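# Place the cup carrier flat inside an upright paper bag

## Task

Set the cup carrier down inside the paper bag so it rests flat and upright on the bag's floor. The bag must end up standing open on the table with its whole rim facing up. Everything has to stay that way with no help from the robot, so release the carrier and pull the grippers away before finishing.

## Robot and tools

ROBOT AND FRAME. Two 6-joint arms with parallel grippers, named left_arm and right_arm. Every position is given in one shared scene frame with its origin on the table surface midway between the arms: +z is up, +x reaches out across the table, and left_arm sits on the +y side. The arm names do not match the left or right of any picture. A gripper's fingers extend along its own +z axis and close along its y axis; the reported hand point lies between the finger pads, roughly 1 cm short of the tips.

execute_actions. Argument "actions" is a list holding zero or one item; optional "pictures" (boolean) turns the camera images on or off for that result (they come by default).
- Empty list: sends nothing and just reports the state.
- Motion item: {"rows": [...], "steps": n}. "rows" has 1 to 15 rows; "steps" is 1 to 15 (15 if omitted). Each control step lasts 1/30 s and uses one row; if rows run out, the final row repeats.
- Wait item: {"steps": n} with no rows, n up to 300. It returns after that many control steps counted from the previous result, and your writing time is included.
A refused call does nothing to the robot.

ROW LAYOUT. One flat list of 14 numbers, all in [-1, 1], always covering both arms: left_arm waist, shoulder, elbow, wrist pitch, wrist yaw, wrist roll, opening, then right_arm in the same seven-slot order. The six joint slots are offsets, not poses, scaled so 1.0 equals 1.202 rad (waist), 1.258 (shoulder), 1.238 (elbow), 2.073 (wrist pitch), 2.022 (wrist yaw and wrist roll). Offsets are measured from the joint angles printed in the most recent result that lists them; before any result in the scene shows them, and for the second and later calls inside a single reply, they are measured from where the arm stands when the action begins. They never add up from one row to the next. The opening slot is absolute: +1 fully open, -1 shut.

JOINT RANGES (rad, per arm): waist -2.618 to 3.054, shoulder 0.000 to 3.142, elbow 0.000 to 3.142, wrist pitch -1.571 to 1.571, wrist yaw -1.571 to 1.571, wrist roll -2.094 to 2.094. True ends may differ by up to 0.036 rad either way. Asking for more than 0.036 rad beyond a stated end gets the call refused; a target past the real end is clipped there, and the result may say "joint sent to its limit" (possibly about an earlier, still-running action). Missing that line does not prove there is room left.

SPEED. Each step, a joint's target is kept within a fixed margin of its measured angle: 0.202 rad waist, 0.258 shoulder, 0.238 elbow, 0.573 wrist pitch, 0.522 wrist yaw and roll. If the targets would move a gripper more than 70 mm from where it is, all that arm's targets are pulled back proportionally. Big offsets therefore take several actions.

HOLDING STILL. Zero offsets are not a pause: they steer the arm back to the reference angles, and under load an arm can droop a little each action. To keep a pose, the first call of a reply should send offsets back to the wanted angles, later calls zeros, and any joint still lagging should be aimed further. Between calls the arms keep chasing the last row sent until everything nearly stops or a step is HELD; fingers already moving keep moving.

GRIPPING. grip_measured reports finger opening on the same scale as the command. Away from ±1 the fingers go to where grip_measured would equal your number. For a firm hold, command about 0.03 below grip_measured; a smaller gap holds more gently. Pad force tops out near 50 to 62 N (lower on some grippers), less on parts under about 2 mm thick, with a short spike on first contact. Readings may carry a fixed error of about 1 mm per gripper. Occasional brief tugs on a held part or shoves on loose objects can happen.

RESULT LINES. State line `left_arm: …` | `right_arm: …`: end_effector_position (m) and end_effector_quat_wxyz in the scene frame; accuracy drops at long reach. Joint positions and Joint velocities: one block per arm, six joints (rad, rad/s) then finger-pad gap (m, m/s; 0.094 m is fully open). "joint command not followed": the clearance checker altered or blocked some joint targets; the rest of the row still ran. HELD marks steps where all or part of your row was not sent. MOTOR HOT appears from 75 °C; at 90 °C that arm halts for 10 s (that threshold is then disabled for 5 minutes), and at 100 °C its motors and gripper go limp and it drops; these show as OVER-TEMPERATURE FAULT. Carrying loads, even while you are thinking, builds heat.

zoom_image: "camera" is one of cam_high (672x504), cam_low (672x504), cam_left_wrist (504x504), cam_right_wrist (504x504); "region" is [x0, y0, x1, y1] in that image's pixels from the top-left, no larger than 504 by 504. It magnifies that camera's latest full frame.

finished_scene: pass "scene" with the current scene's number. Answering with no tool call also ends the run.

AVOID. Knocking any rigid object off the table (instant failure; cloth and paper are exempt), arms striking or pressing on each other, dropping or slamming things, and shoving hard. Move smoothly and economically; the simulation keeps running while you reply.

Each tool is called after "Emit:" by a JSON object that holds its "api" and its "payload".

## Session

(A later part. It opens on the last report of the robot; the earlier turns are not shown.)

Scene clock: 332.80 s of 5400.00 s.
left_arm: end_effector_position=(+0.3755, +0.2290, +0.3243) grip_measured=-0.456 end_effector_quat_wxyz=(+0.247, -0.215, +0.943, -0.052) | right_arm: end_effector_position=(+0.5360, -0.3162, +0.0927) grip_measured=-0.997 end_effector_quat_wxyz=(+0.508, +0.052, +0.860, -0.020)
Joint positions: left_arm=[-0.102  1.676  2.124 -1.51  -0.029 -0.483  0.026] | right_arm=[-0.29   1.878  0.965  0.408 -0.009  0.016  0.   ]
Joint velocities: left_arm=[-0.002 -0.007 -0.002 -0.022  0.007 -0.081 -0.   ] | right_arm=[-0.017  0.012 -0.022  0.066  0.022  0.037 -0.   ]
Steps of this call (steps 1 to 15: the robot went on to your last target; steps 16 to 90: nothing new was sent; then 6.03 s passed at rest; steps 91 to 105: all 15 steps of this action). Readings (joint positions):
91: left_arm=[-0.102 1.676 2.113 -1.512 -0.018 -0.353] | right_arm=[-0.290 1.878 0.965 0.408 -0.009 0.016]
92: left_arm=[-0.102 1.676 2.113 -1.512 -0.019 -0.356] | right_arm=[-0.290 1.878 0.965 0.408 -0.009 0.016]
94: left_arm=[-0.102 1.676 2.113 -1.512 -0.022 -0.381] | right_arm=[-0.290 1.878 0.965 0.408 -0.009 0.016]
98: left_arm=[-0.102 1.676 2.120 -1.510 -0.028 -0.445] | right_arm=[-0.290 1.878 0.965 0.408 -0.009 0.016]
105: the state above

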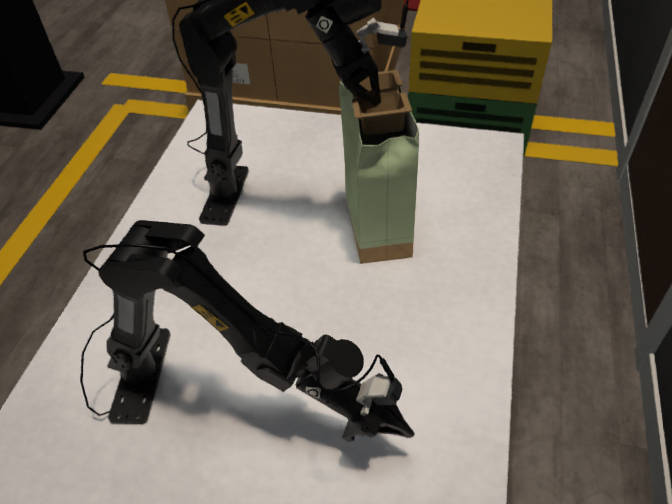

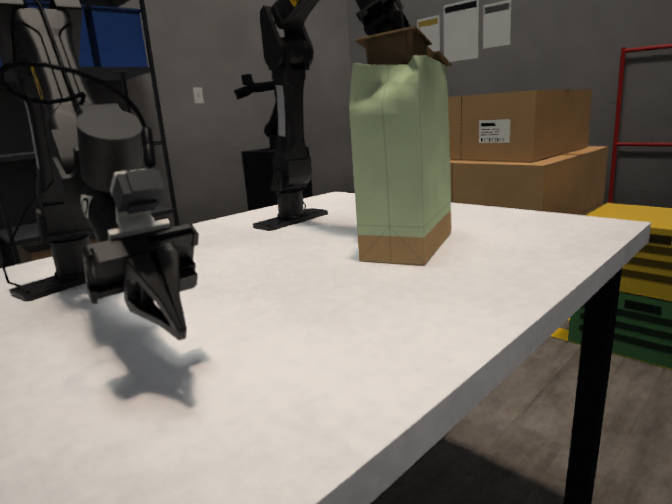

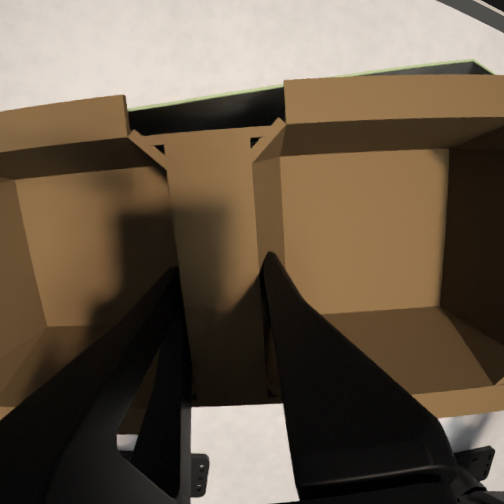

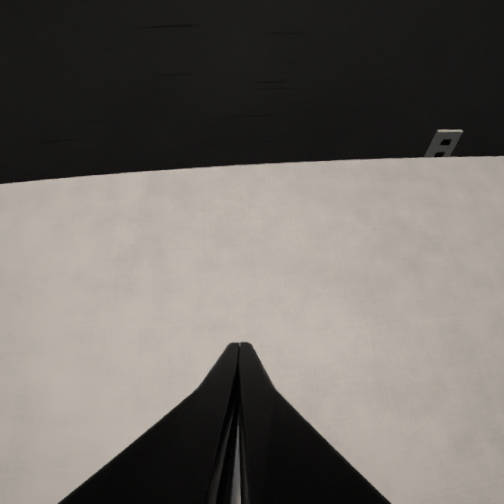

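Emit:
{"api": "execute_actions", "payload": {"actions": [{"rows":[[0,0,0.03,0,0,0,-0.52,0,0,0,0,0,0,-1],[0,0,0.05,0,0,0,-0.52,0,0,0,0,0,0,-1],[0,0,0.07,0,0,0,-0.52,0,0,0,0,0,0,-1],[0,-0.02,0.08,0,0,0,-0.52,0,0,0,0,0,0,-1],[0,-0.03,0.08,0,0,0,-0.52,0,0,0,0,0,0,-1],[0,-0.04,0.08,0,0,0,-0.52,0,0,0,0,0,0,-1],[0,-0.05,0.08,0,0,0,-0.52,0,0,0,0,0,0,-1]]}]}}

Emit:
{"api": "zoom_image", "payload": {"camera": "cam_high", "region": [290,0,470,180]}}

Emit:
{"api": "zoom_image", "payload": {"camera": "cam_low", "region": [300,0,500,140]}}

Scene clock: 346.90 s of 5400.00 s.
left_arm: end_effector_position=(+0.3654, +0.2299, +0.3662) grip_measured=-0.456 end_effector_quat_wxyz=(+0.306, -0.215, +0.925, -0.067) | right_arm: end_effector_position=(+0.5360, -0.3162, +0.0927) grip_measured=-0.997 end_effector_quat_wxyz=(+0.508, +0.052, +0.860, -0.020)
Joint positions: left_arm=[-0.102  1.621  2.197 -1.51  -0.032 -0.489  0.026] | right_arm=[-0.29   1.878  0.965  0.408 -0.009  0.016  0.   ]
Joint velocities: left_arm=[ 0.002 -0.007 -0.017  0.007 -0.022  0.022  0.   ] | right_arm=[-0.002  0.017 -0.002  0.051  0.037  0.007  0.001]
Steps of this call (steps 1 to 15: the robot went on to your last target; steps 16 to 90: nothing new was sent; then 10.60 s passed at rest; steps 91 to 105: all 15 steps of this action). Readings (joint positions):
91: left_arm=[-0.102 1.676 2.124 -1.507 -0.030 -0.491] | right_arm=[-0.290 1.878 0.965 0.408 -0.009 0.016]
92: left_arm=[-0.102 1.677 2.129 -1.509 -0.032 -0.489] | right_arm=[-0.290 1.878 0.965 0.408 -0.009 0.016]
94: left_arm=[-0.102 1.681 2.156 -1.511 -0.032 -0.489] | right_arm=[-0.290 1.878 0.965 0.408 -0.009 0.016]
98: left_arm=[-0.102 1.655 2.183 -1.510 -0.032 -0.489] | right_arm=[-0.290 1.878 0.965 0.408 -0.009 0.016]
105: the state above

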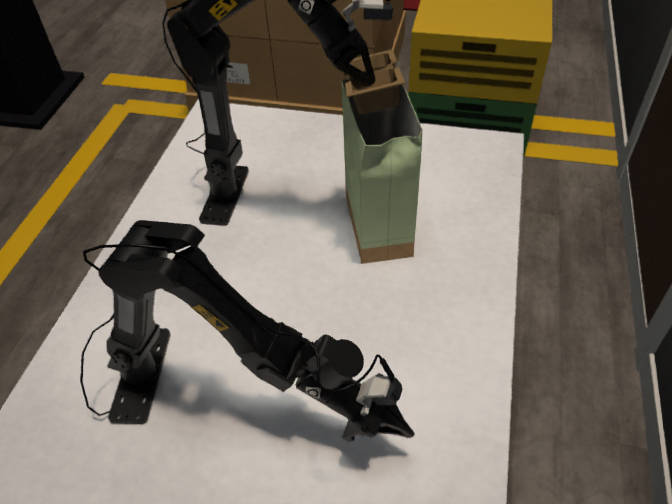

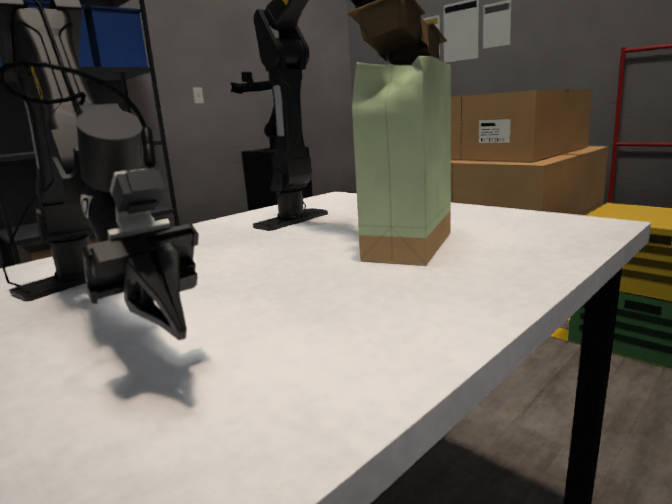

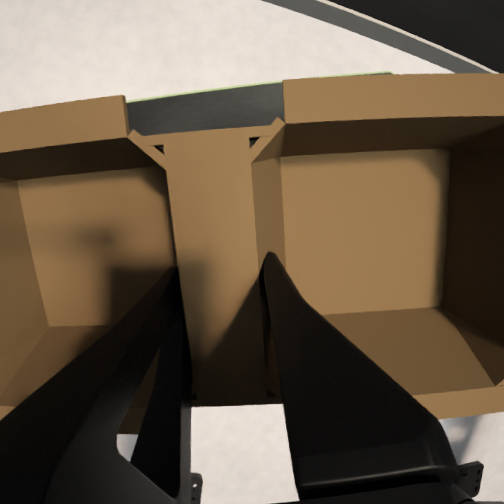

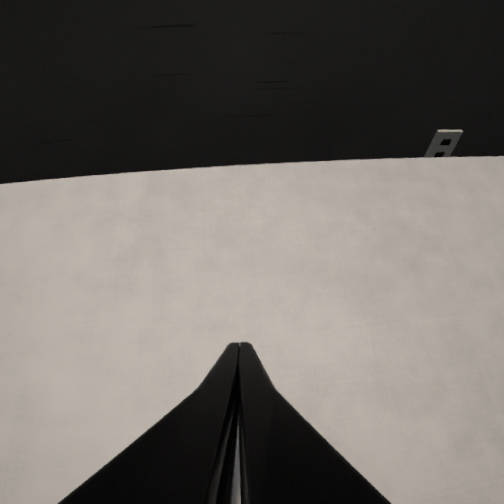

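Region (290, 0, 470, 180) of cam_high's 672x504 image, scaled by 2.800, with more detail than that image has.

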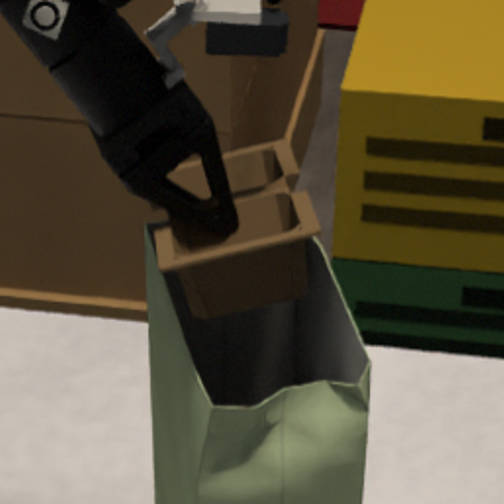

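Region (300, 0, 500, 140) of cam_low's 672x504 image, scaled by 2.520, with more detail than that image has; it fills the top 353 rows of this view, and the rest is white.

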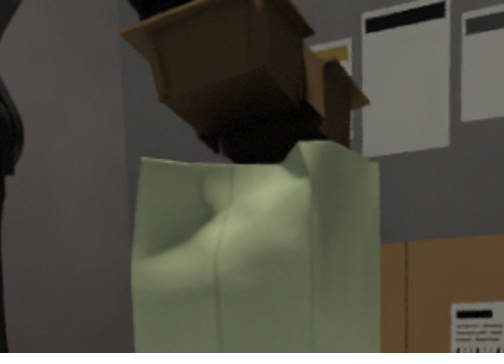

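Emit:
{"api": "execute_actions", "payload": {"actions": [{"rows":[[0,-0.02,0.04,0,0,0,-0.52,0.1,0,0,0,0,0,-1],[0,-0.03,0.07,0,0,0,-0.52,0.2,0.02,0,0,0,0,-1],[0.03,-0.03,0.07,0,0,0.03,-0.52,0.3,0.04,0,0,0,0,-1],[0.06,-0.03,0.07,0,0,0.06,-0.52,0.35,0.06,0,0,0,0,-1],[0.09,-0.03,0.07,0,0,0.09,-0.52,0.4,0.07,0,0,0,0,-1],[0.12,-0.03,0.07,0,0,0.12,-0.52,0.45,0.075,0,0,0,0,-1],[0.15,-0.03,0.07,0,0,0.15,-0.52,0.5,0.075,0,0,0,0,-1],[0.2,-0.03,0.07,0,0,0.18,-0.52,0.55,0.075,0,0,0,0,-1],[0.25,-0.03,0.07,0,0,0.2,-0.52,0.6,0.075,0,0,0,0,-1],[0.3,-0.03,0.07,0,0,0.22,-0.52,0.62,0.075,0,0,0,0,-1],[0.35,-0.03,0.07,0,0,0.22,-0.52,0.64,0.075,0,0,0,0,-1],[0.4,-0.03,0.07,0,0,0.22,-0.52,0.66,0.075,0,0,0,0,-1]]}], "pictures": false}}

Emit:
{"api": "execute_actions", "payload": {"actions": [{"steps":20}]}}

Scene clock: 371.57 s of 5400.00 s.
left_arm: end_effector_position=(+0.3218, +0.3941, +0.3915) grip_measured=-0.456 end_effector_quat_wxyz=(+0.341, -0.265, +0.899, +0.077) | right_arm: end_effector_position=(+0.4463, +0.0269, +0.0496) grip_measured=-0.997 end_effector_quat_wxyz=(+0.450, -0.253, +0.844, +0.144)
Joint positions: left_arm=[ 0.381  1.598  2.254 -1.515 -0.044 -0.115  0.026] | right_arm=[ 0.418  1.97   0.965  0.418 -0.002  0.016  0.   ]
Joint velocities: left_arm=[ 0.32  -0.012 -0.007  0.037 -0.125  0.359 -0.001] | right_arm=[ 1.516 -0.007  0.007 -0.022 -0.037  0.007 -0.001]
Steps of this call (steps 1 to 15: the robot went on to your last target; steps 16 to 90: nothing new was sent; then 21.17 s passed at rest; steps 91 to 105: all 15 steps of this action). Readings (joint positions):
91: left_arm=[-0.102 1.621 2.199 -1.512 -0.032 -0.489] | right_arm=[-0.279 1.878 0.965 0.408 -0.003 0.016]
92: left_arm=[-0.102 1.621 2.208 -1.515 -0.032 -0.489] | right_arm=[-0.255 1.878 0.965 0.408 0.005 0.016]
94: left_arm=[-0.086 1.618 2.230 -1.515 -0.026 -0.463] | right_arm=[-0.171 1.888 0.965 0.415 0.008 0.016]
98: left_arm=[0.048 1.601 2.252 -1.515 -0.020 -0.321] | right_arm=[0.033 1.941 0.965 0.420 0.004 0.016]
105: the state above

Scene clock: 372.23 s of 5400.00 s.
left_arm: end_effector_position=(+0.3215, +0.3947, +0.3915) grip_measured=-0.456 end_effector_quat_wxyz=(+0.338, -0.238, +0.906, +0.086) | right_arm: end_effector_position=(+0.4167, +0.0659, +0.0496) grip_measured=-0.997 end_effector_quat_wxyz=(+0.441, -0.294, +0.831, +0.170)
Joint positions: left_arm=[ 0.386  1.598  2.254 -1.515 -0.04  -0.054  0.026] | right_arm=[ 0.509  1.97   0.965  0.418 -0.017  0.016  0.   ]
Joint velocities: left_arm=[-0.007  0.017  0.007  0.022  0.051  0.022  0.   ] | right_arm=[ 0.007 -0.002 -0.012  0.007 -0.037  0.051  0.001]
Steps of this call (steps 1 to 20: the robot went on to your last target). Readings (joint positions):
1: left_arm=[0.387 1.598 2.254 -1.515 -0.046 -0.103] | right_arm=[0.466 1.970 0.965 0.418 -0.007 0.016]
2: left_arm=[0.387 1.598 2.254 -1.515 -0.045 -0.094] | right_arm=[0.503 1.970 0.965 0.418 -0.014 0.016]
4: left_arm=[0.386 1.598 2.254 -1.515 -0.042 -0.079] | right_arm=[0.535 1.970 0.965 0.418 -0.024 0.016]
8: left_arm=[0.386 1.598 2.254 -1.515 -0.041 -0.064] | right_arm=[0.517 1.970 0.965 0.418 -0.021 0.016]
20: the state above

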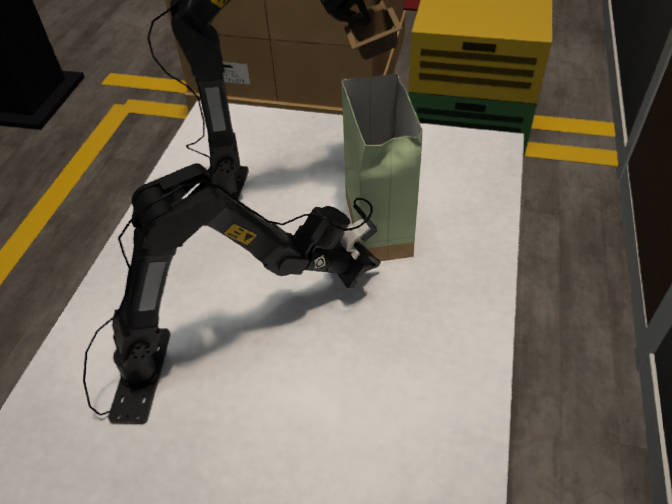

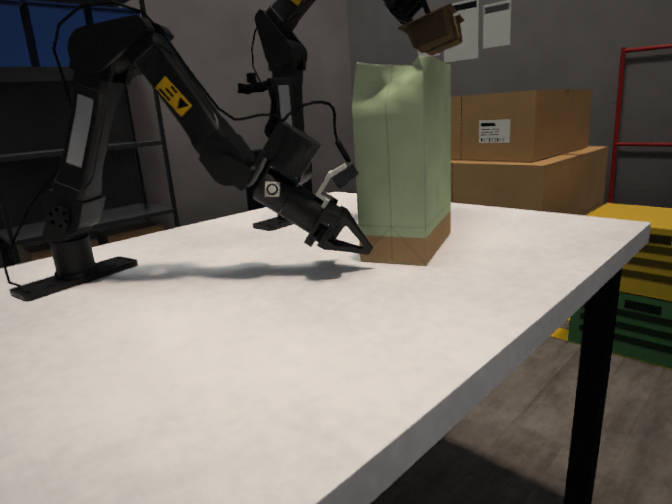

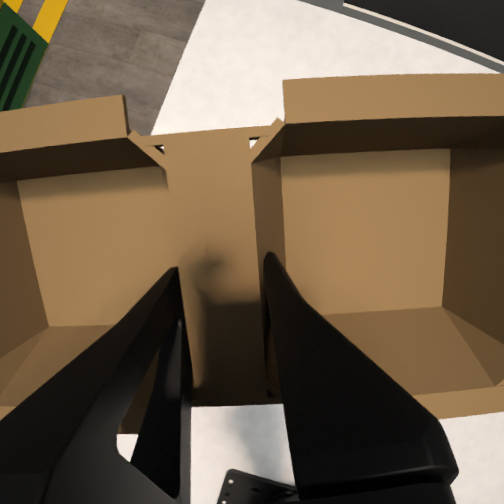

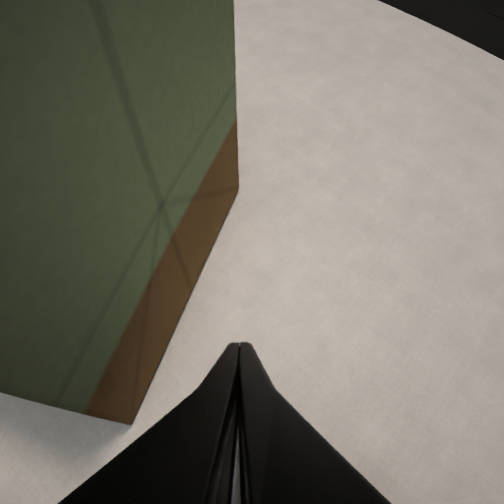

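Emit:
{"api": "execute_actions", "payload": {"actions": [{"rows":[[0,0,0,0,0,0,-0.52,0.03,0,0,0,0,0,-1],[0,0,0,0,0,0,-0.52,0.045,0,0,0,0,0,-1],[0,0,0,0,0,0,-0.52,0.06,0,0,0,0,0,-1],[0,0,0,0,0,0,-0.52,0.075,0,0,0,0,0,-1],[0,0,0,0,0,0,-0.52,0.09,0,0,0,0,0,-1],[0,0,0,0,0,0,-0.52,0.105,0,0,0,0,0,-1],[0,0,0,0,0,0,-0.52,0.12,0,0,0,0,0,-1],[0,0,0,0,0,0,-0.52,0.135,0,0,0,0,0,-1],[0,0,0,0,0,0,-0.52,0.15,0,0,0,0,0,-1],[0,0,0,0,0,0,-0.52,0.165,0,0,0,0,0,-1],[0,0,0,0,0,0,-0.52,0.18,0,0,0,0,0,-1]]}]}}

Scene clock: 381.97 s of 5400.00 s.
left_arm: end_effector_position=(+0.3215, +0.3947, +0.3915) grip_measured=-0.456 end_effector_quat_wxyz=(+0.338, -0.238, +0.906, +0.086) | right_arm: end_effector_position=(+0.3356, +0.1437, +0.0496) grip_measured=-0.997 end_effector_quat_wxyz=(+0.419, -0.384, +0.793, +0.218)
Joint positions: left_arm=[ 0.386  1.598  2.254 -1.515 -0.04  -0.053  0.026] | right_arm=[ 0.728  1.97   0.965  0.418 -0.018  0.016  0.   ]
Joint velocities: left_arm=[-0.002 -0.002  0.002 -0.022 -0.022  0.022  0.   ] | right_arm=[ 0.042  0.002 -0.007  0.022 -0.007 -0.066  0.   ]
Steps of this call (steps 1 to 15: the robot went on to your last target; steps 16 to 90: nothing new was sent; then 6.23 s passed at rest; steps 91 to 105: all 15 steps of this action). Readings (joint positions):
91: left_arm=[0.386 1.598 2.254 -1.515 -0.040 -0.053] | right_arm=[0.511 1.970 0.965 0.418 -0.016 0.016]
92: left_arm=[0.386 1.598 2.254 -1.515 -0.040 -0.053] | right_arm=[0.517 1.970 0.965 0.418 -0.015 0.016]
94: left_arm=[0.386 1.598 2.254 -1.515 -0.040 -0.053] | right_arm=[0.544 1.970 0.965 0.418 -0.014 0.016]
98: left_arm=[0.386 1.598 2.254 -1.515 -0.040 -0.053] | right_arm=[0.628 1.970 0.965 0.418 -0.014 0.016]
105: the state above

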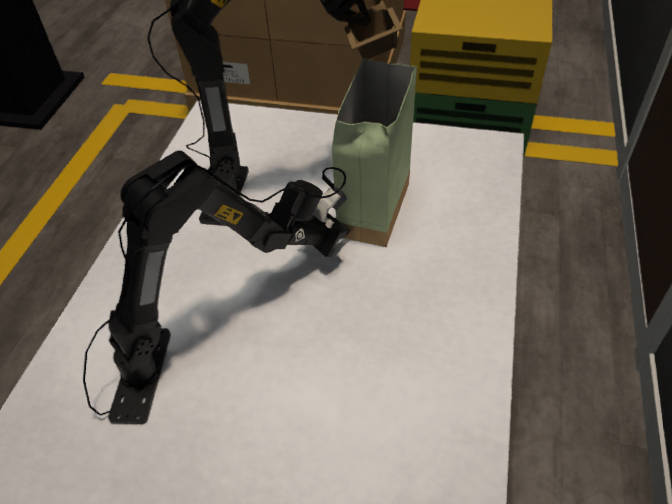

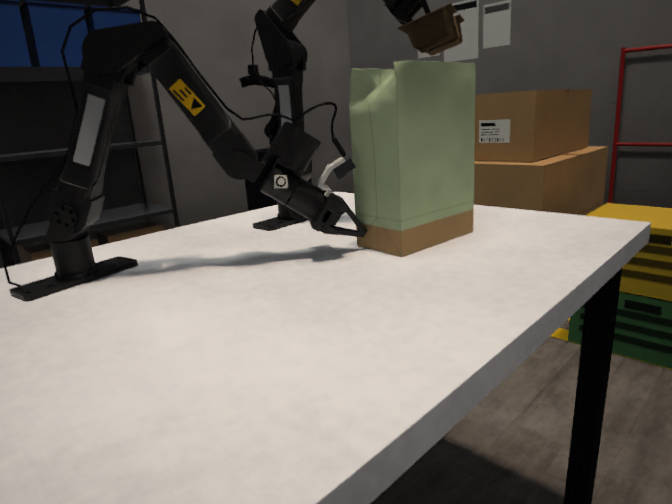

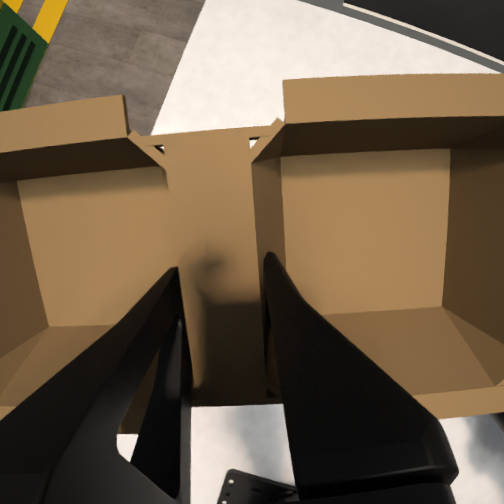

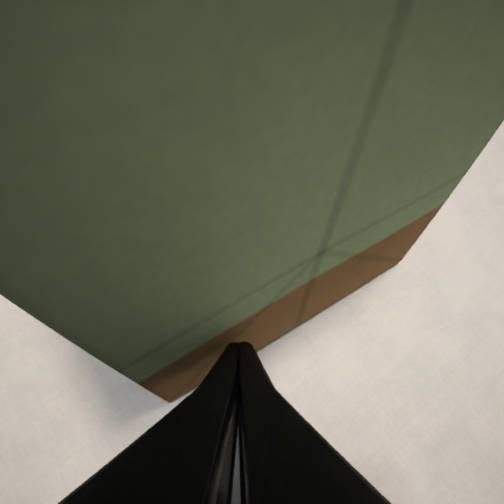

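Emit:
{"api": "execute_actions", "payload": {"actions": [{"rows":[[-0.03,0,0,0,0,0,-0.52,-0.05,0,0,0,0,0,-1],[-0.06,0,0,0,0,0,-0.52,-0.1,0,0,0,0,0,-1],[-0.09,0,0,0,0,0.02,-0.52,-0.15,0,0,0,0,0,-1],[-0.12,0,0,0,0,0.02,-0.52,-0.2,0,0,0,0,0,-1],[-0.15,0,0,0.01,0,0.02,-0.52,-0.3,-0.1,0,0,0,0,-1],[-0.18,0,0,0.02,0,0.02,-0.52,-0.4,-0.1,0,0,0,0,-1],[-0.21,0,0,0.02,0,0.02,-0.52,-0.5,-0.1,0,0,0,0,-1],[-0.24,0,0,0.02,0,0.02,-0.52,-0.6,-0.1,0,0,0,0,-1],[-0.27,0,0,0.02,0,0.02,-0.52,-0.7,-0.1,0,0,0,0,-1],[-0.3,0,0,0.02,0,0.02,-0.52,-0.7,-0.1,0,0,0,0,-1],[-0.32,0.01,0,0.02,0,0.02,-0.52,-0.7,-0.1,0,0,0,0,-1],[-0.34,0.02,0,0.02,0,0.02,-0.52,-0.7,-0.1,0,0,0,0,-1],[-0.36,0.03,0,0.02,0,0.02,-0.52,-0.7,-0.1,0,0,0,0,-1],[-0.36,0.04,0,0.02,0,0.02,-0.52,-0.7,-0.1,0,0,0,0,-1],[-0.36,0.05,0,0.02,0,0.02,-0.52,-0.7,-0.1,0,0,0,0,-1]]}], "pictures": false}}

Emit:
{"api": "execute_actions", "payload": {"actions": [{"steps":20}]}}

Emit:
{"api": "zoom_image", "payload": {"camera": "cam_high", "region": [290,0,470,180]}}

Emit:
{"api": "zoom_image", "payload": {"camera": "cam_low", "region": [320,0,520,140]}}

Scene clock: 400.93 s of 5400.00 s.
left_arm: end_effector_position=(+0.3685, +0.2532, +0.3877) grip_measured=-0.456 end_effector_quat_wxyz=(+0.348, -0.027, +0.937, +0.017) | right_arm: end_effector_position=(+0.5225, -0.1256, +0.0979) grip_measured=-0.997 end_effector_quat_wxyz=(+0.510, -0.109, +0.849, +0.081)
Joint positions: left_arm=[-0.039  1.62   2.254 -1.494 -0.037 -0.023  0.026] | right_arm=[ 0.077  1.875  0.965  0.424 -0.026  0.016  0.   ]
Joint velocities: left_arm=[-0.31   0.276  0.002 -0.007  0.037 -0.007  0.001] | right_arm=[-1.531  0.002 -0.002  0.051  0.022 -0.022 -0.001]
Steps of this call (steps 1 to 15: the robot went on to your last target; steps 16 to 90: nothing new was sent; then 15.47 s passed at rest; steps 91 to 105: all 15 steps of this action). Readings (joint positions):
91: left_arm=[0.382 1.598 2.254 -1.515 -0.042 -0.053] | right_arm=[0.724 1.970 0.965 0.418 -0.020 0.016]
92: left_arm=[0.370 1.598 2.254 -1.515 -0.046 -0.053] | right_arm=[0.710 1.970 0.965 0.418 -0.025 0.016]
94: left_arm=[0.315 1.598 2.254 -1.515 -0.050 -0.045] | right_arm=[0.642 1.970 0.965 0.418 -0.033 0.016]
98: left_arm=[0.163 1.598 2.254 -1.504 -0.047 -0.031] | right_arm=[0.449 1.927 0.965 0.410 -0.031 0.016]
105: the state above

Scene clock: 401.60 s of 5400.00 s.
left_arm: end_effector_position=(+0.3828, +0.2505, +0.3692) grip_measured=-0.456 end_effector_quat_wxyz=(+0.323, -0.023, +0.946, +0.016) | right_arm: end_effector_position=(+0.5397, -0.2281, +0.0979) grip_measured=-0.997 end_effector_quat_wxyz=(+0.516, -0.022, +0.856, +0.024)
Joint positions: left_arm=[-0.046  1.674  2.254 -1.493 -0.036 -0.022  0.026] | right_arm=[-0.119  1.875  0.965  0.424 -0.01   0.016  0.   ]
Joint velocities: left_arm=[ 0.012 -0.022  0.002  0.007 -0.022 -0.037 -0.001] | right_arm=[-0.012 -0.002 -0.012  0.081 -0.066  0.037 -0.   ]
Steps of this call (steps 1 to 20: the robot went on to your last target). Readings (joint positions):
1: left_arm=[-0.045 1.630 2.254 -1.493 -0.036 -0.022] | right_arm=[0.021 1.875 0.965 0.424 -0.025 0.016]
2: left_arm=[-0.046 1.641 2.254 -1.493 -0.036 -0.022] | right_arm=[-0.032 1.875 0.965 0.424 -0.024 0.016]
4: left_arm=[-0.046 1.660 2.254 -1.493 -0.036 -0.022] | right_arm=[-0.114 1.875 0.965 0.424 -0.012 0.016]
8: left_arm=[-0.046 1.674 2.254 -1.493 -0.036 -0.022] | right_arm=[-0.137 1.875 0.965 0.424 -0.003 0.016]
20: the state above

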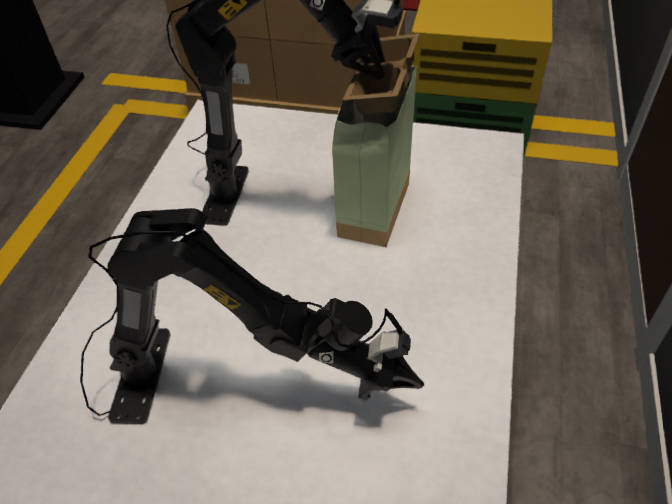

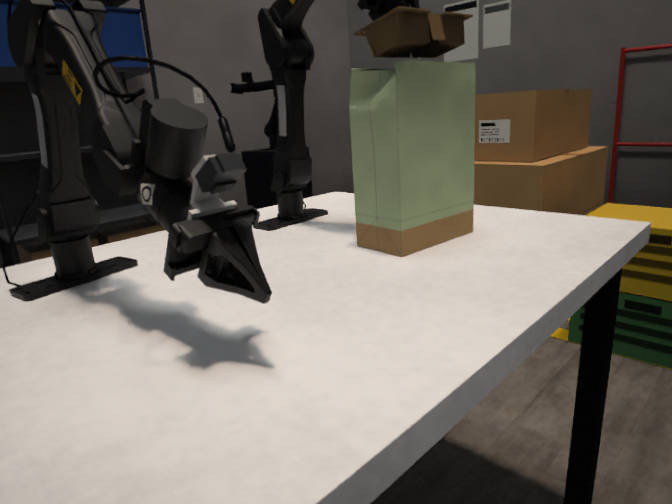

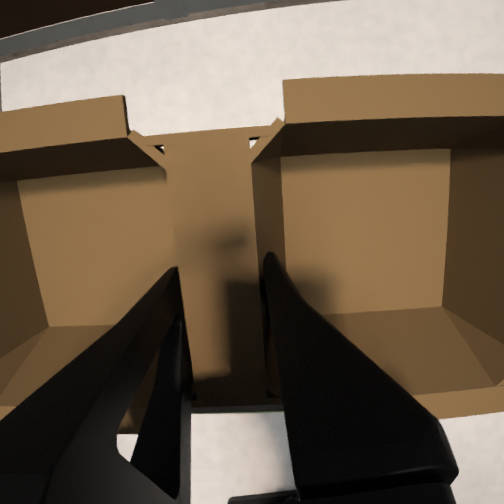

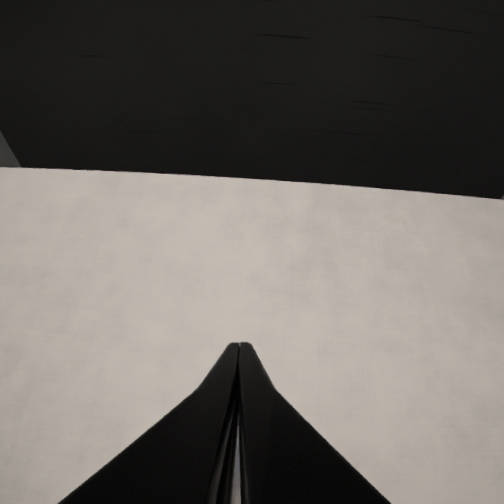

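Region (290, 0, 470, 180) of cam_high's 672x504 image, scaled by 2.800, with more detail than that image has.

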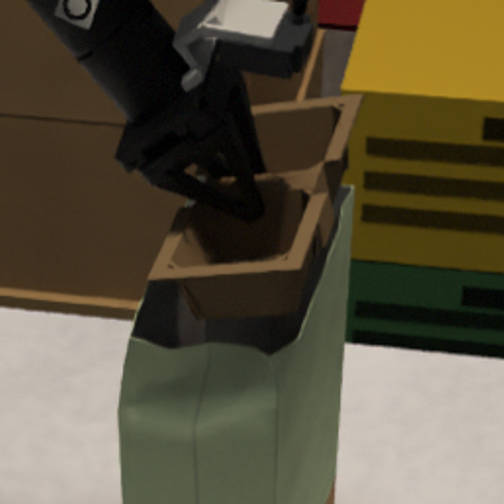

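Region (320, 0, 520, 140) of cam_low's 672x504 image, scaled by 2.520, with more detail than that image has; it fills the top 353 rows of this view, and the rest is white.

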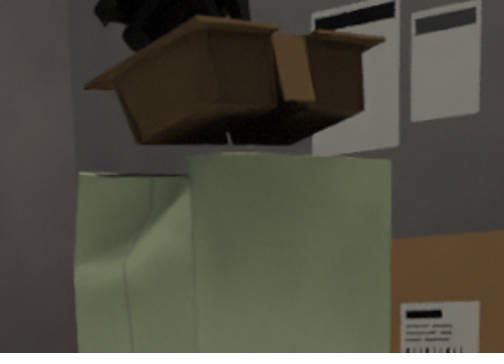

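Emit:
{"api": "execute_actions", "payload": {"actions": [{"rows":[[-0.02,-0.02,0,0,0,0,-0.52,0,0,0,0,0,0,-1],[-0.025,-0.03,-0.02,0,0,0,-0.52,0,0,0,0,0,0,-1],[-0.025,-0.035,-0.04,0,0,0,-0.52,0,0,0,0,0,0,-1],[-0.025,-0.035,-0.05,0,0,0,-0.52,0,0,0,0,0,0,-1],[-0.025,-0.035,-0.065,0,0,0,-0.52,0,0,0,0,0,0,-1],[-0.025,-0.035,-0.08,0,0,0,-0.52,0,0,0,0,0,0,-1]]}]}}

Emit:
{"api": "zoom_image", "payload": {"camera": "cam_high", "region": [290,0,470,180]}}

Emit:
{"api": "zoom_image", "payload": {"camera": "cam_low", "region": [320,0,520,140]}}

Scene clock: 413.13 s of 5400.00 s.
left_arm: end_effector_position=(+0.3732, +0.2416, +0.3500) grip_measured=-0.456 end_effector_quat_wxyz=(+0.293, -0.011, +0.956, +0.013) | right_arm: end_effector_position=(+0.5397, -0.2281, +0.0979) grip_measured=-0.997 end_effector_quat_wxyz=(+0.516, -0.022, +0.856, +0.024)
Joint positions: left_arm=[-0.071  1.645  2.166 -1.497 -0.038 -0.022  0.026] | right_arm=[-0.119  1.875  0.965  0.424 -0.01   0.016  0.   ]
Joint velocities: left_arm=[ 0.017 -0.002  0.002 -0.007 -0.051 -0.066 -0.001] | right_arm=[ 0.007 -0.007  0.022 -0.066  0.037 -0.051  0.   ]
Steps of this call (steps 1 to 15: the robot went on to your last target; steps 16 to 90: nothing new was sent; then 8.03 s passed at rest; steps 91 to 105: all 15 steps of this action). Readings (joint positions):
91: left_arm=[-0.048 1.674 2.254 -1.493 -0.037 -0.022] | right_arm=[-0.119 1.875 0.965 0.424 -0.010 0.016]
92: left_arm=[-0.053 1.673 2.253 -1.492 -0.038 -0.022] | right_arm=[-0.119 1.875 0.965 0.424 -0.010 0.016]
94: left_arm=[-0.065 1.661 2.231 -1.492 -0.038 -0.022] | right_arm=[-0.119 1.875 0.965 0.424 -0.010 0.016]
98: left_arm=[-0.071 1.645 2.181 -1.496 -0.038 -0.022] | right_arm=[-0.119 1.875 0.965 0.424 -0.010 0.016]
105: the state above

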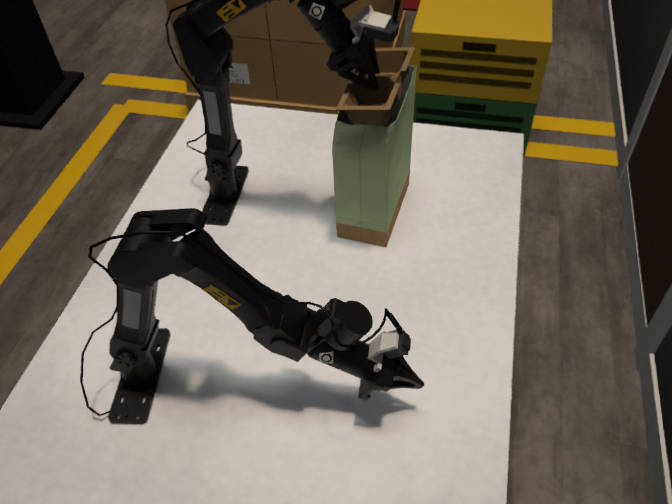

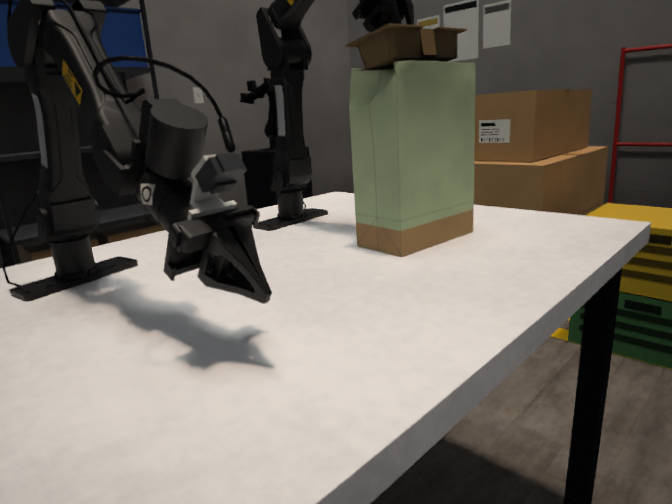

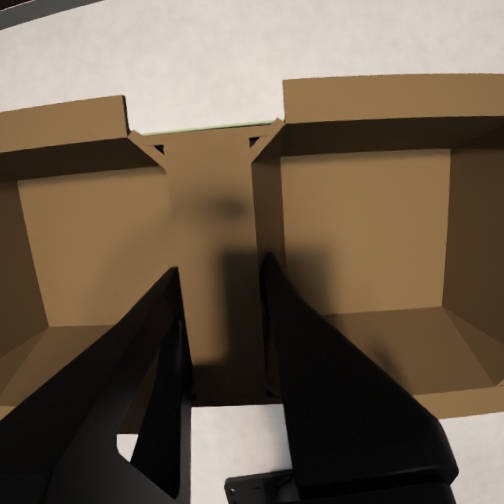

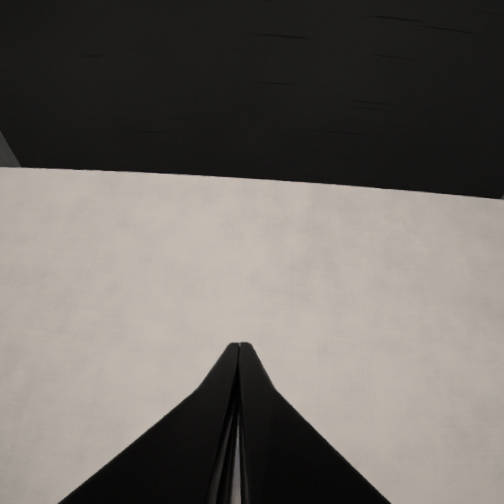

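Region (290, 0, 470, 180) of cam_high's 672x504 image, scaled by 2.800, with more detail than that image has.

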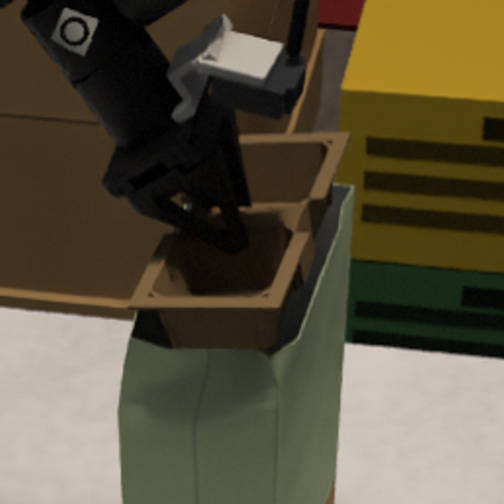

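Region (320, 0, 520, 140) of cam_low's 672x504 image, scaled by 2.520, with more detail than that image has; it fills the top 353 rows of this view, and the rest is white.

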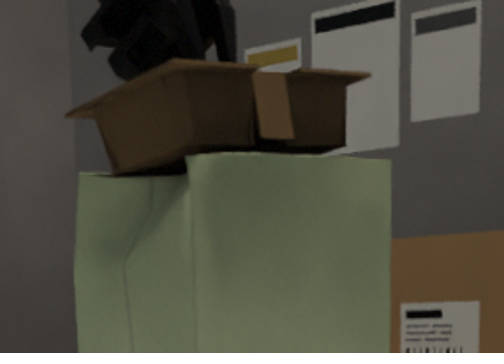

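Emit:
{"api": "execute_actions", "payload": {"actions": [{"rows":[[0.03,0,0,0,0,0,-0.52,0,0,0,0,0,0,-1],[0.03,0,0,0,0,0,-0.52,0,0,0,0,0,0,-1],[0.03,0,0,0,0,0,-0.52,0,0,0,0,0,0,-1],[0.03,0,0,0,0,0,-0.52,0,0,0,0,0,0,-1],[0.03,0.02,0,0,0,0,-0.52,0,0,0,0,0,0,-1],[0.03,0.03,-0.01,0,0,0,-0.52,0,0,0,0,0,0,-1]]}]}}

Emit:
{"api": "zoom_image", "payload": {"camera": "cam_high", "region": [290,0,470,180]}}

Emit:
{"api": "zoom_image", "payload": {"camera": "cam_low", "region": [320,0,520,140]}}

Scene clock: 422.60 s of 5400.00 s.
left_arm: end_effector_position=(+0.3824, +0.2531, +0.3352) grip_measured=-0.456 end_effector_quat_wxyz=(+0.272, -0.026, +0.962, +0.017) | right_arm: end_effector_position=(+0.5397, -0.2281, +0.0979) grip_measured=-0.997 end_effector_quat_wxyz=(+0.516, -0.022, +0.856, +0.024)
Joint positions: left_arm=[-0.039  1.688  2.166 -1.498 -0.037 -0.022  0.026] | right_arm=[-0.119  1.875  0.965  0.424 -0.01   0.016  0.   ]
Joint velocities: left_arm=[ 0.002  0.002  0.002 -0.022  0.051  0.066 -0.   ] | right_arm=[-0.007 -0.002  0.017 -0.007  0.022  0.007 -0.   ]
Steps of this call (steps 1 to 15: the robot went on to your last target; steps 16 to 90: nothing new was sent; then 5.97 s passed at rest; steps 91 to 105: all 15 steps of this action). Readings (joint positions):
91: left_arm=[-0.068 1.645 2.166 -1.497 -0.036 -0.022] | right_arm=[-0.119 1.875 0.965 0.424 -0.010 0.016]
92: left_arm=[-0.061 1.645 2.166 -1.497 -0.035 -0.022] | right_arm=[-0.119 1.875 0.965 0.424 -0.010 0.016]
94: left_arm=[-0.046 1.645 2.166 -1.497 -0.036 -0.022] | right_arm=[-0.119 1.875 0.965 0.424 -0.010 0.016]
98: left_arm=[-0.039 1.661 2.166 -1.498 -0.037 -0.022] | right_arm=[-0.119 1.875 0.965 0.424 -0.010 0.016]
105: the state above

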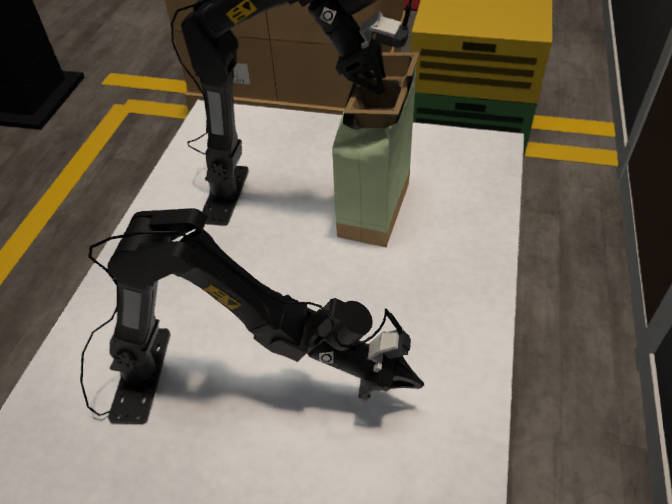

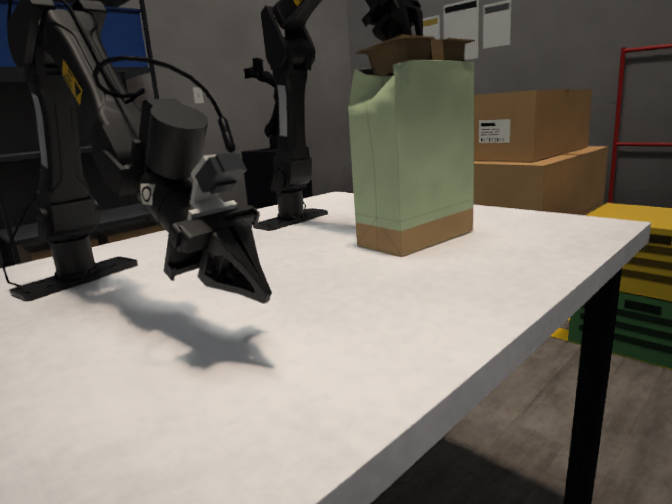

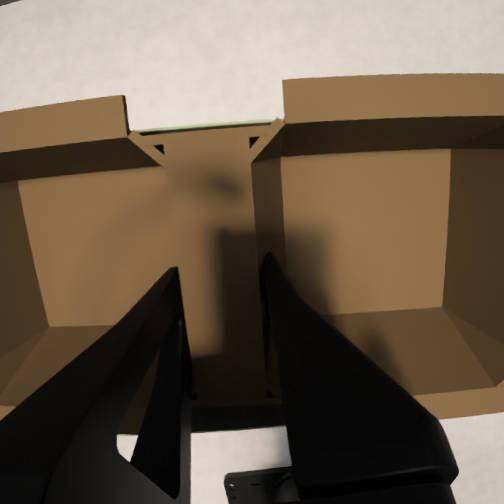

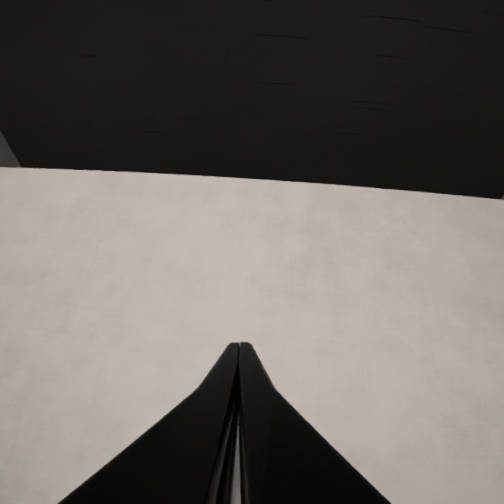

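Region (290, 0, 470, 180) of cam_high's 672x504 image, scaled by 2.800, with more detail than that image has.

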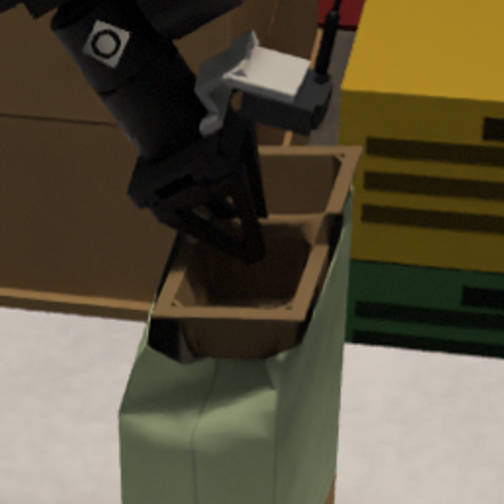

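Region (320, 0, 520, 140) of cam_low's 672x504 image, scaled by 2.520, with more detail than that image has; it fills the top 353 rows of this view, and the rest is white.

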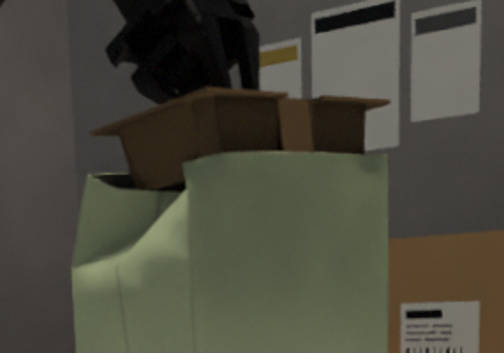

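Emit:
{"api": "execute_actions", "payload": {"actions": [{"rows":[[0,-0.02,0.01,0,0,0,-0.52,0,0,0,0,0,0,-1],[0,-0.035,0.02,0,0,0,-0.52,0,0,0,0,0,0,-1],[0,-0.045,0.03,0,0,0,-0.52,0,0,0,0,0,0,-1],[0,-0.045,0.03,0,0,0,-0.52,0,0,0,0,0,0,-1],[0,-0.045,0.03,0,0,0,-0.52,0,0,0,0,0,0,-1],[0.02,-0.045,0.03,0,0,0,-0.52,0,0,0,0,0,0,-1],[0.035,-0.045,0.03,0,0,0,-0.52,0,0,0,0,0,0,-1]]}], "pictures": false}}

Emit:
{"api": "execute_actions", "payload": {"actions": [{"rows":[[0,0.02,-0.02,0,0,0,-0.52,0,0,0,0,0,0,-1],[0,0.02,-0.03,0,0,0,-0.52,0,0,0,0,0,0,-1],[0,0.03,-0.04,0,0,0,-0.52,0,0,0,0,0,0,-1]]}]}}

Emit:
{"api": "zoom_image", "payload": {"camera": "cam_high", "region": [290,0,470,180]}}

Emit:
{"api": "zoom_image", "payload": {"camera": "cam_low", "region": [320,0,520,140]}}

Scene clock: 435.70 s of 5400.00 s.
left_arm: end_effector_position=(+0.3720, +0.2665, +0.3501) grip_measured=-0.456 end_effector_quat_wxyz=(+0.292, -0.044, +0.955, +0.023) | right_arm: end_effector_position=(+0.5397, -0.2281, +0.0979) grip_measured=-0.997 end_effector_quat_wxyz=(+0.516, -0.022, +0.856, +0.024)
Joint positions: left_arm=[-0.002  1.645  2.166 -1.498 -0.036 -0.022  0.026] | right_arm=[-0.119  1.875  0.965  0.424 -0.01   0.016  0.   ]
Joint velocities: left_arm=[ 0.007 -0.007  0.012  0.051 -0.066 -0.081  0.   ] | right_arm=[ 0.012  0.007 -0.007 -0.007  0.037  0.007  0.   ]
Steps of this call (steps 1 to 15: the robot went on to your last target; steps 16 to 90: nothing new was sent; then 9.60 s passed at rest; steps 91 to 105: all 15 steps of this action). Readings (joint positions):
91: left_arm=[-0.039 1.688 2.166 -1.498 -0.037 -0.022] | right_arm=[-0.119 1.875 0.965 0.424 -0.010 0.016]
92: left_arm=[-0.039 1.686 2.166 -1.498 -0.037 -0.022] | right_arm=[-0.119 1.875 0.965 0.424 -0.010 0.016]
94: left_arm=[-0.039 1.678 2.166 -1.498 -0.037 -0.022] | right_arm=[-0.119 1.875 0.965 0.424 -0.010 0.016]
98: left_arm=[-0.023 1.652 2.166 -1.498 -0.035 -0.022] | right_arm=[-0.119 1.875 0.965 0.424 -0.010 0.016]
105: the state above

Scene clock: 436.20 s of 5400.00 s.
left_arm: end_effector_position=(+0.3803, +0.2670, +0.3199) grip_measured=-0.456 end_effector_quat_wxyz=(+0.249, -0.043, +0.967, +0.022) | right_arm: end_effector_position=(+0.5397, -0.2281, +0.0979) grip_measured=-0.997 end_effector_quat_wxyz=(+0.516, -0.022, +0.856, +0.024)
Joint positions: left_arm=[-0.002  1.693  2.124 -1.498 -0.036 -0.022  0.026] | right_arm=[-0.119  1.875  0.965  0.424 -0.01   0.016  0.   ]
Joint velocities: left_arm=[-0.007  0.017  0.007  0.007  0.022 -0.007 -0.   ] | right_arm=[ 0.002  0.002  0.007 -0.022 -0.007 -0.051  0.   ]
Steps of this call (steps 1 to 15: all 15 steps of this action). Readings (joint positions):
1: left_arm=[-0.002 1.646 2.166 -1.498 -0.036 -0.022] | right_arm=[-0.119 1.875 0.965 0.424 -0.010 0.016]
2: left_arm=[-0.002 1.647 2.164 -1.498 -0.036 -0.022] | right_arm=[-0.119 1.875 0.965 0.424 -0.010 0.016]
4: left_arm=[-0.002 1.654 2.150 -1.498 -0.036 -0.022] | right_arm=[-0.119 1.875 0.965 0.424 -0.010 0.016]
8: left_arm=[-0.002 1.681 2.130 -1.498 -0.036 -0.022] | right_arm=[-0.119 1.875 0.965 0.424 -0.010 0.016]
15: the state above

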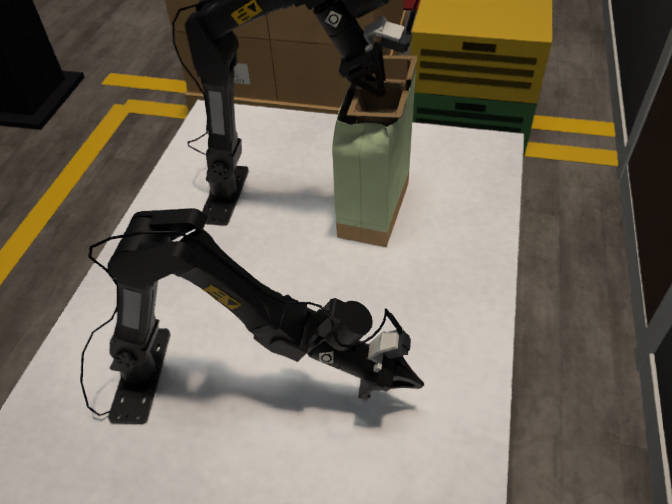

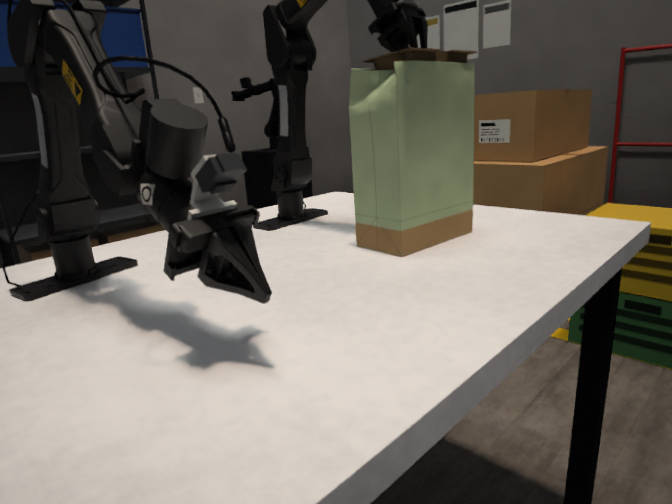

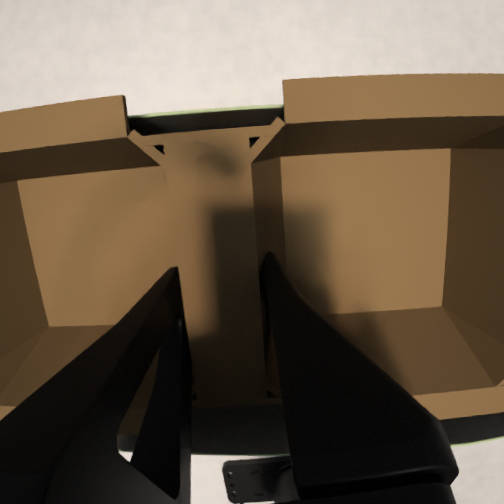

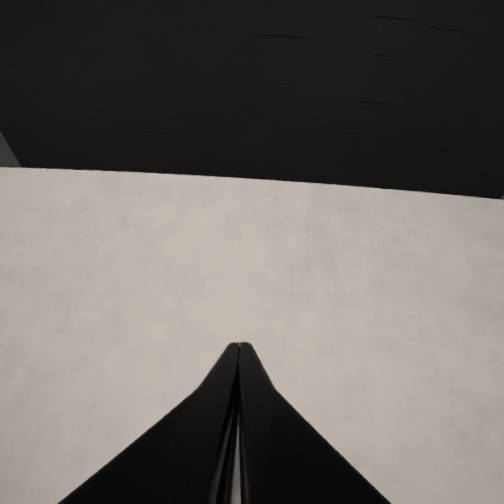

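Region (290, 0, 470, 180) of cam_high's 672x504 image, scaled by 2.800, with more detail than that image has.

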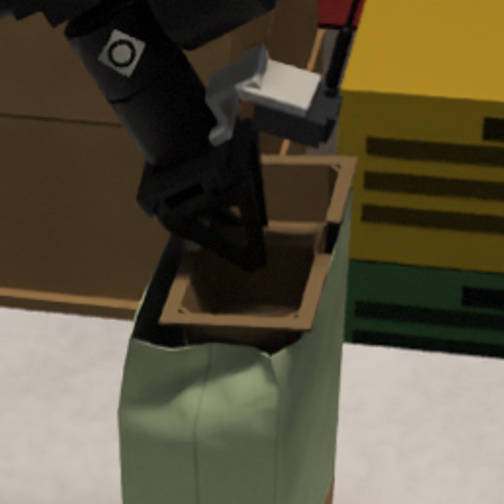

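Region (320, 0, 520, 140) of cam_low's 672x504 image, scaled by 2.520, with more detail than that image has; it fills the top 353 rows of this view, and the rest is white.

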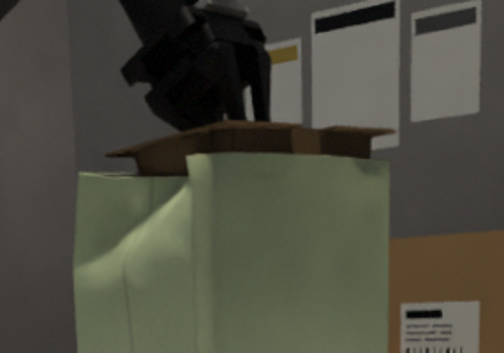

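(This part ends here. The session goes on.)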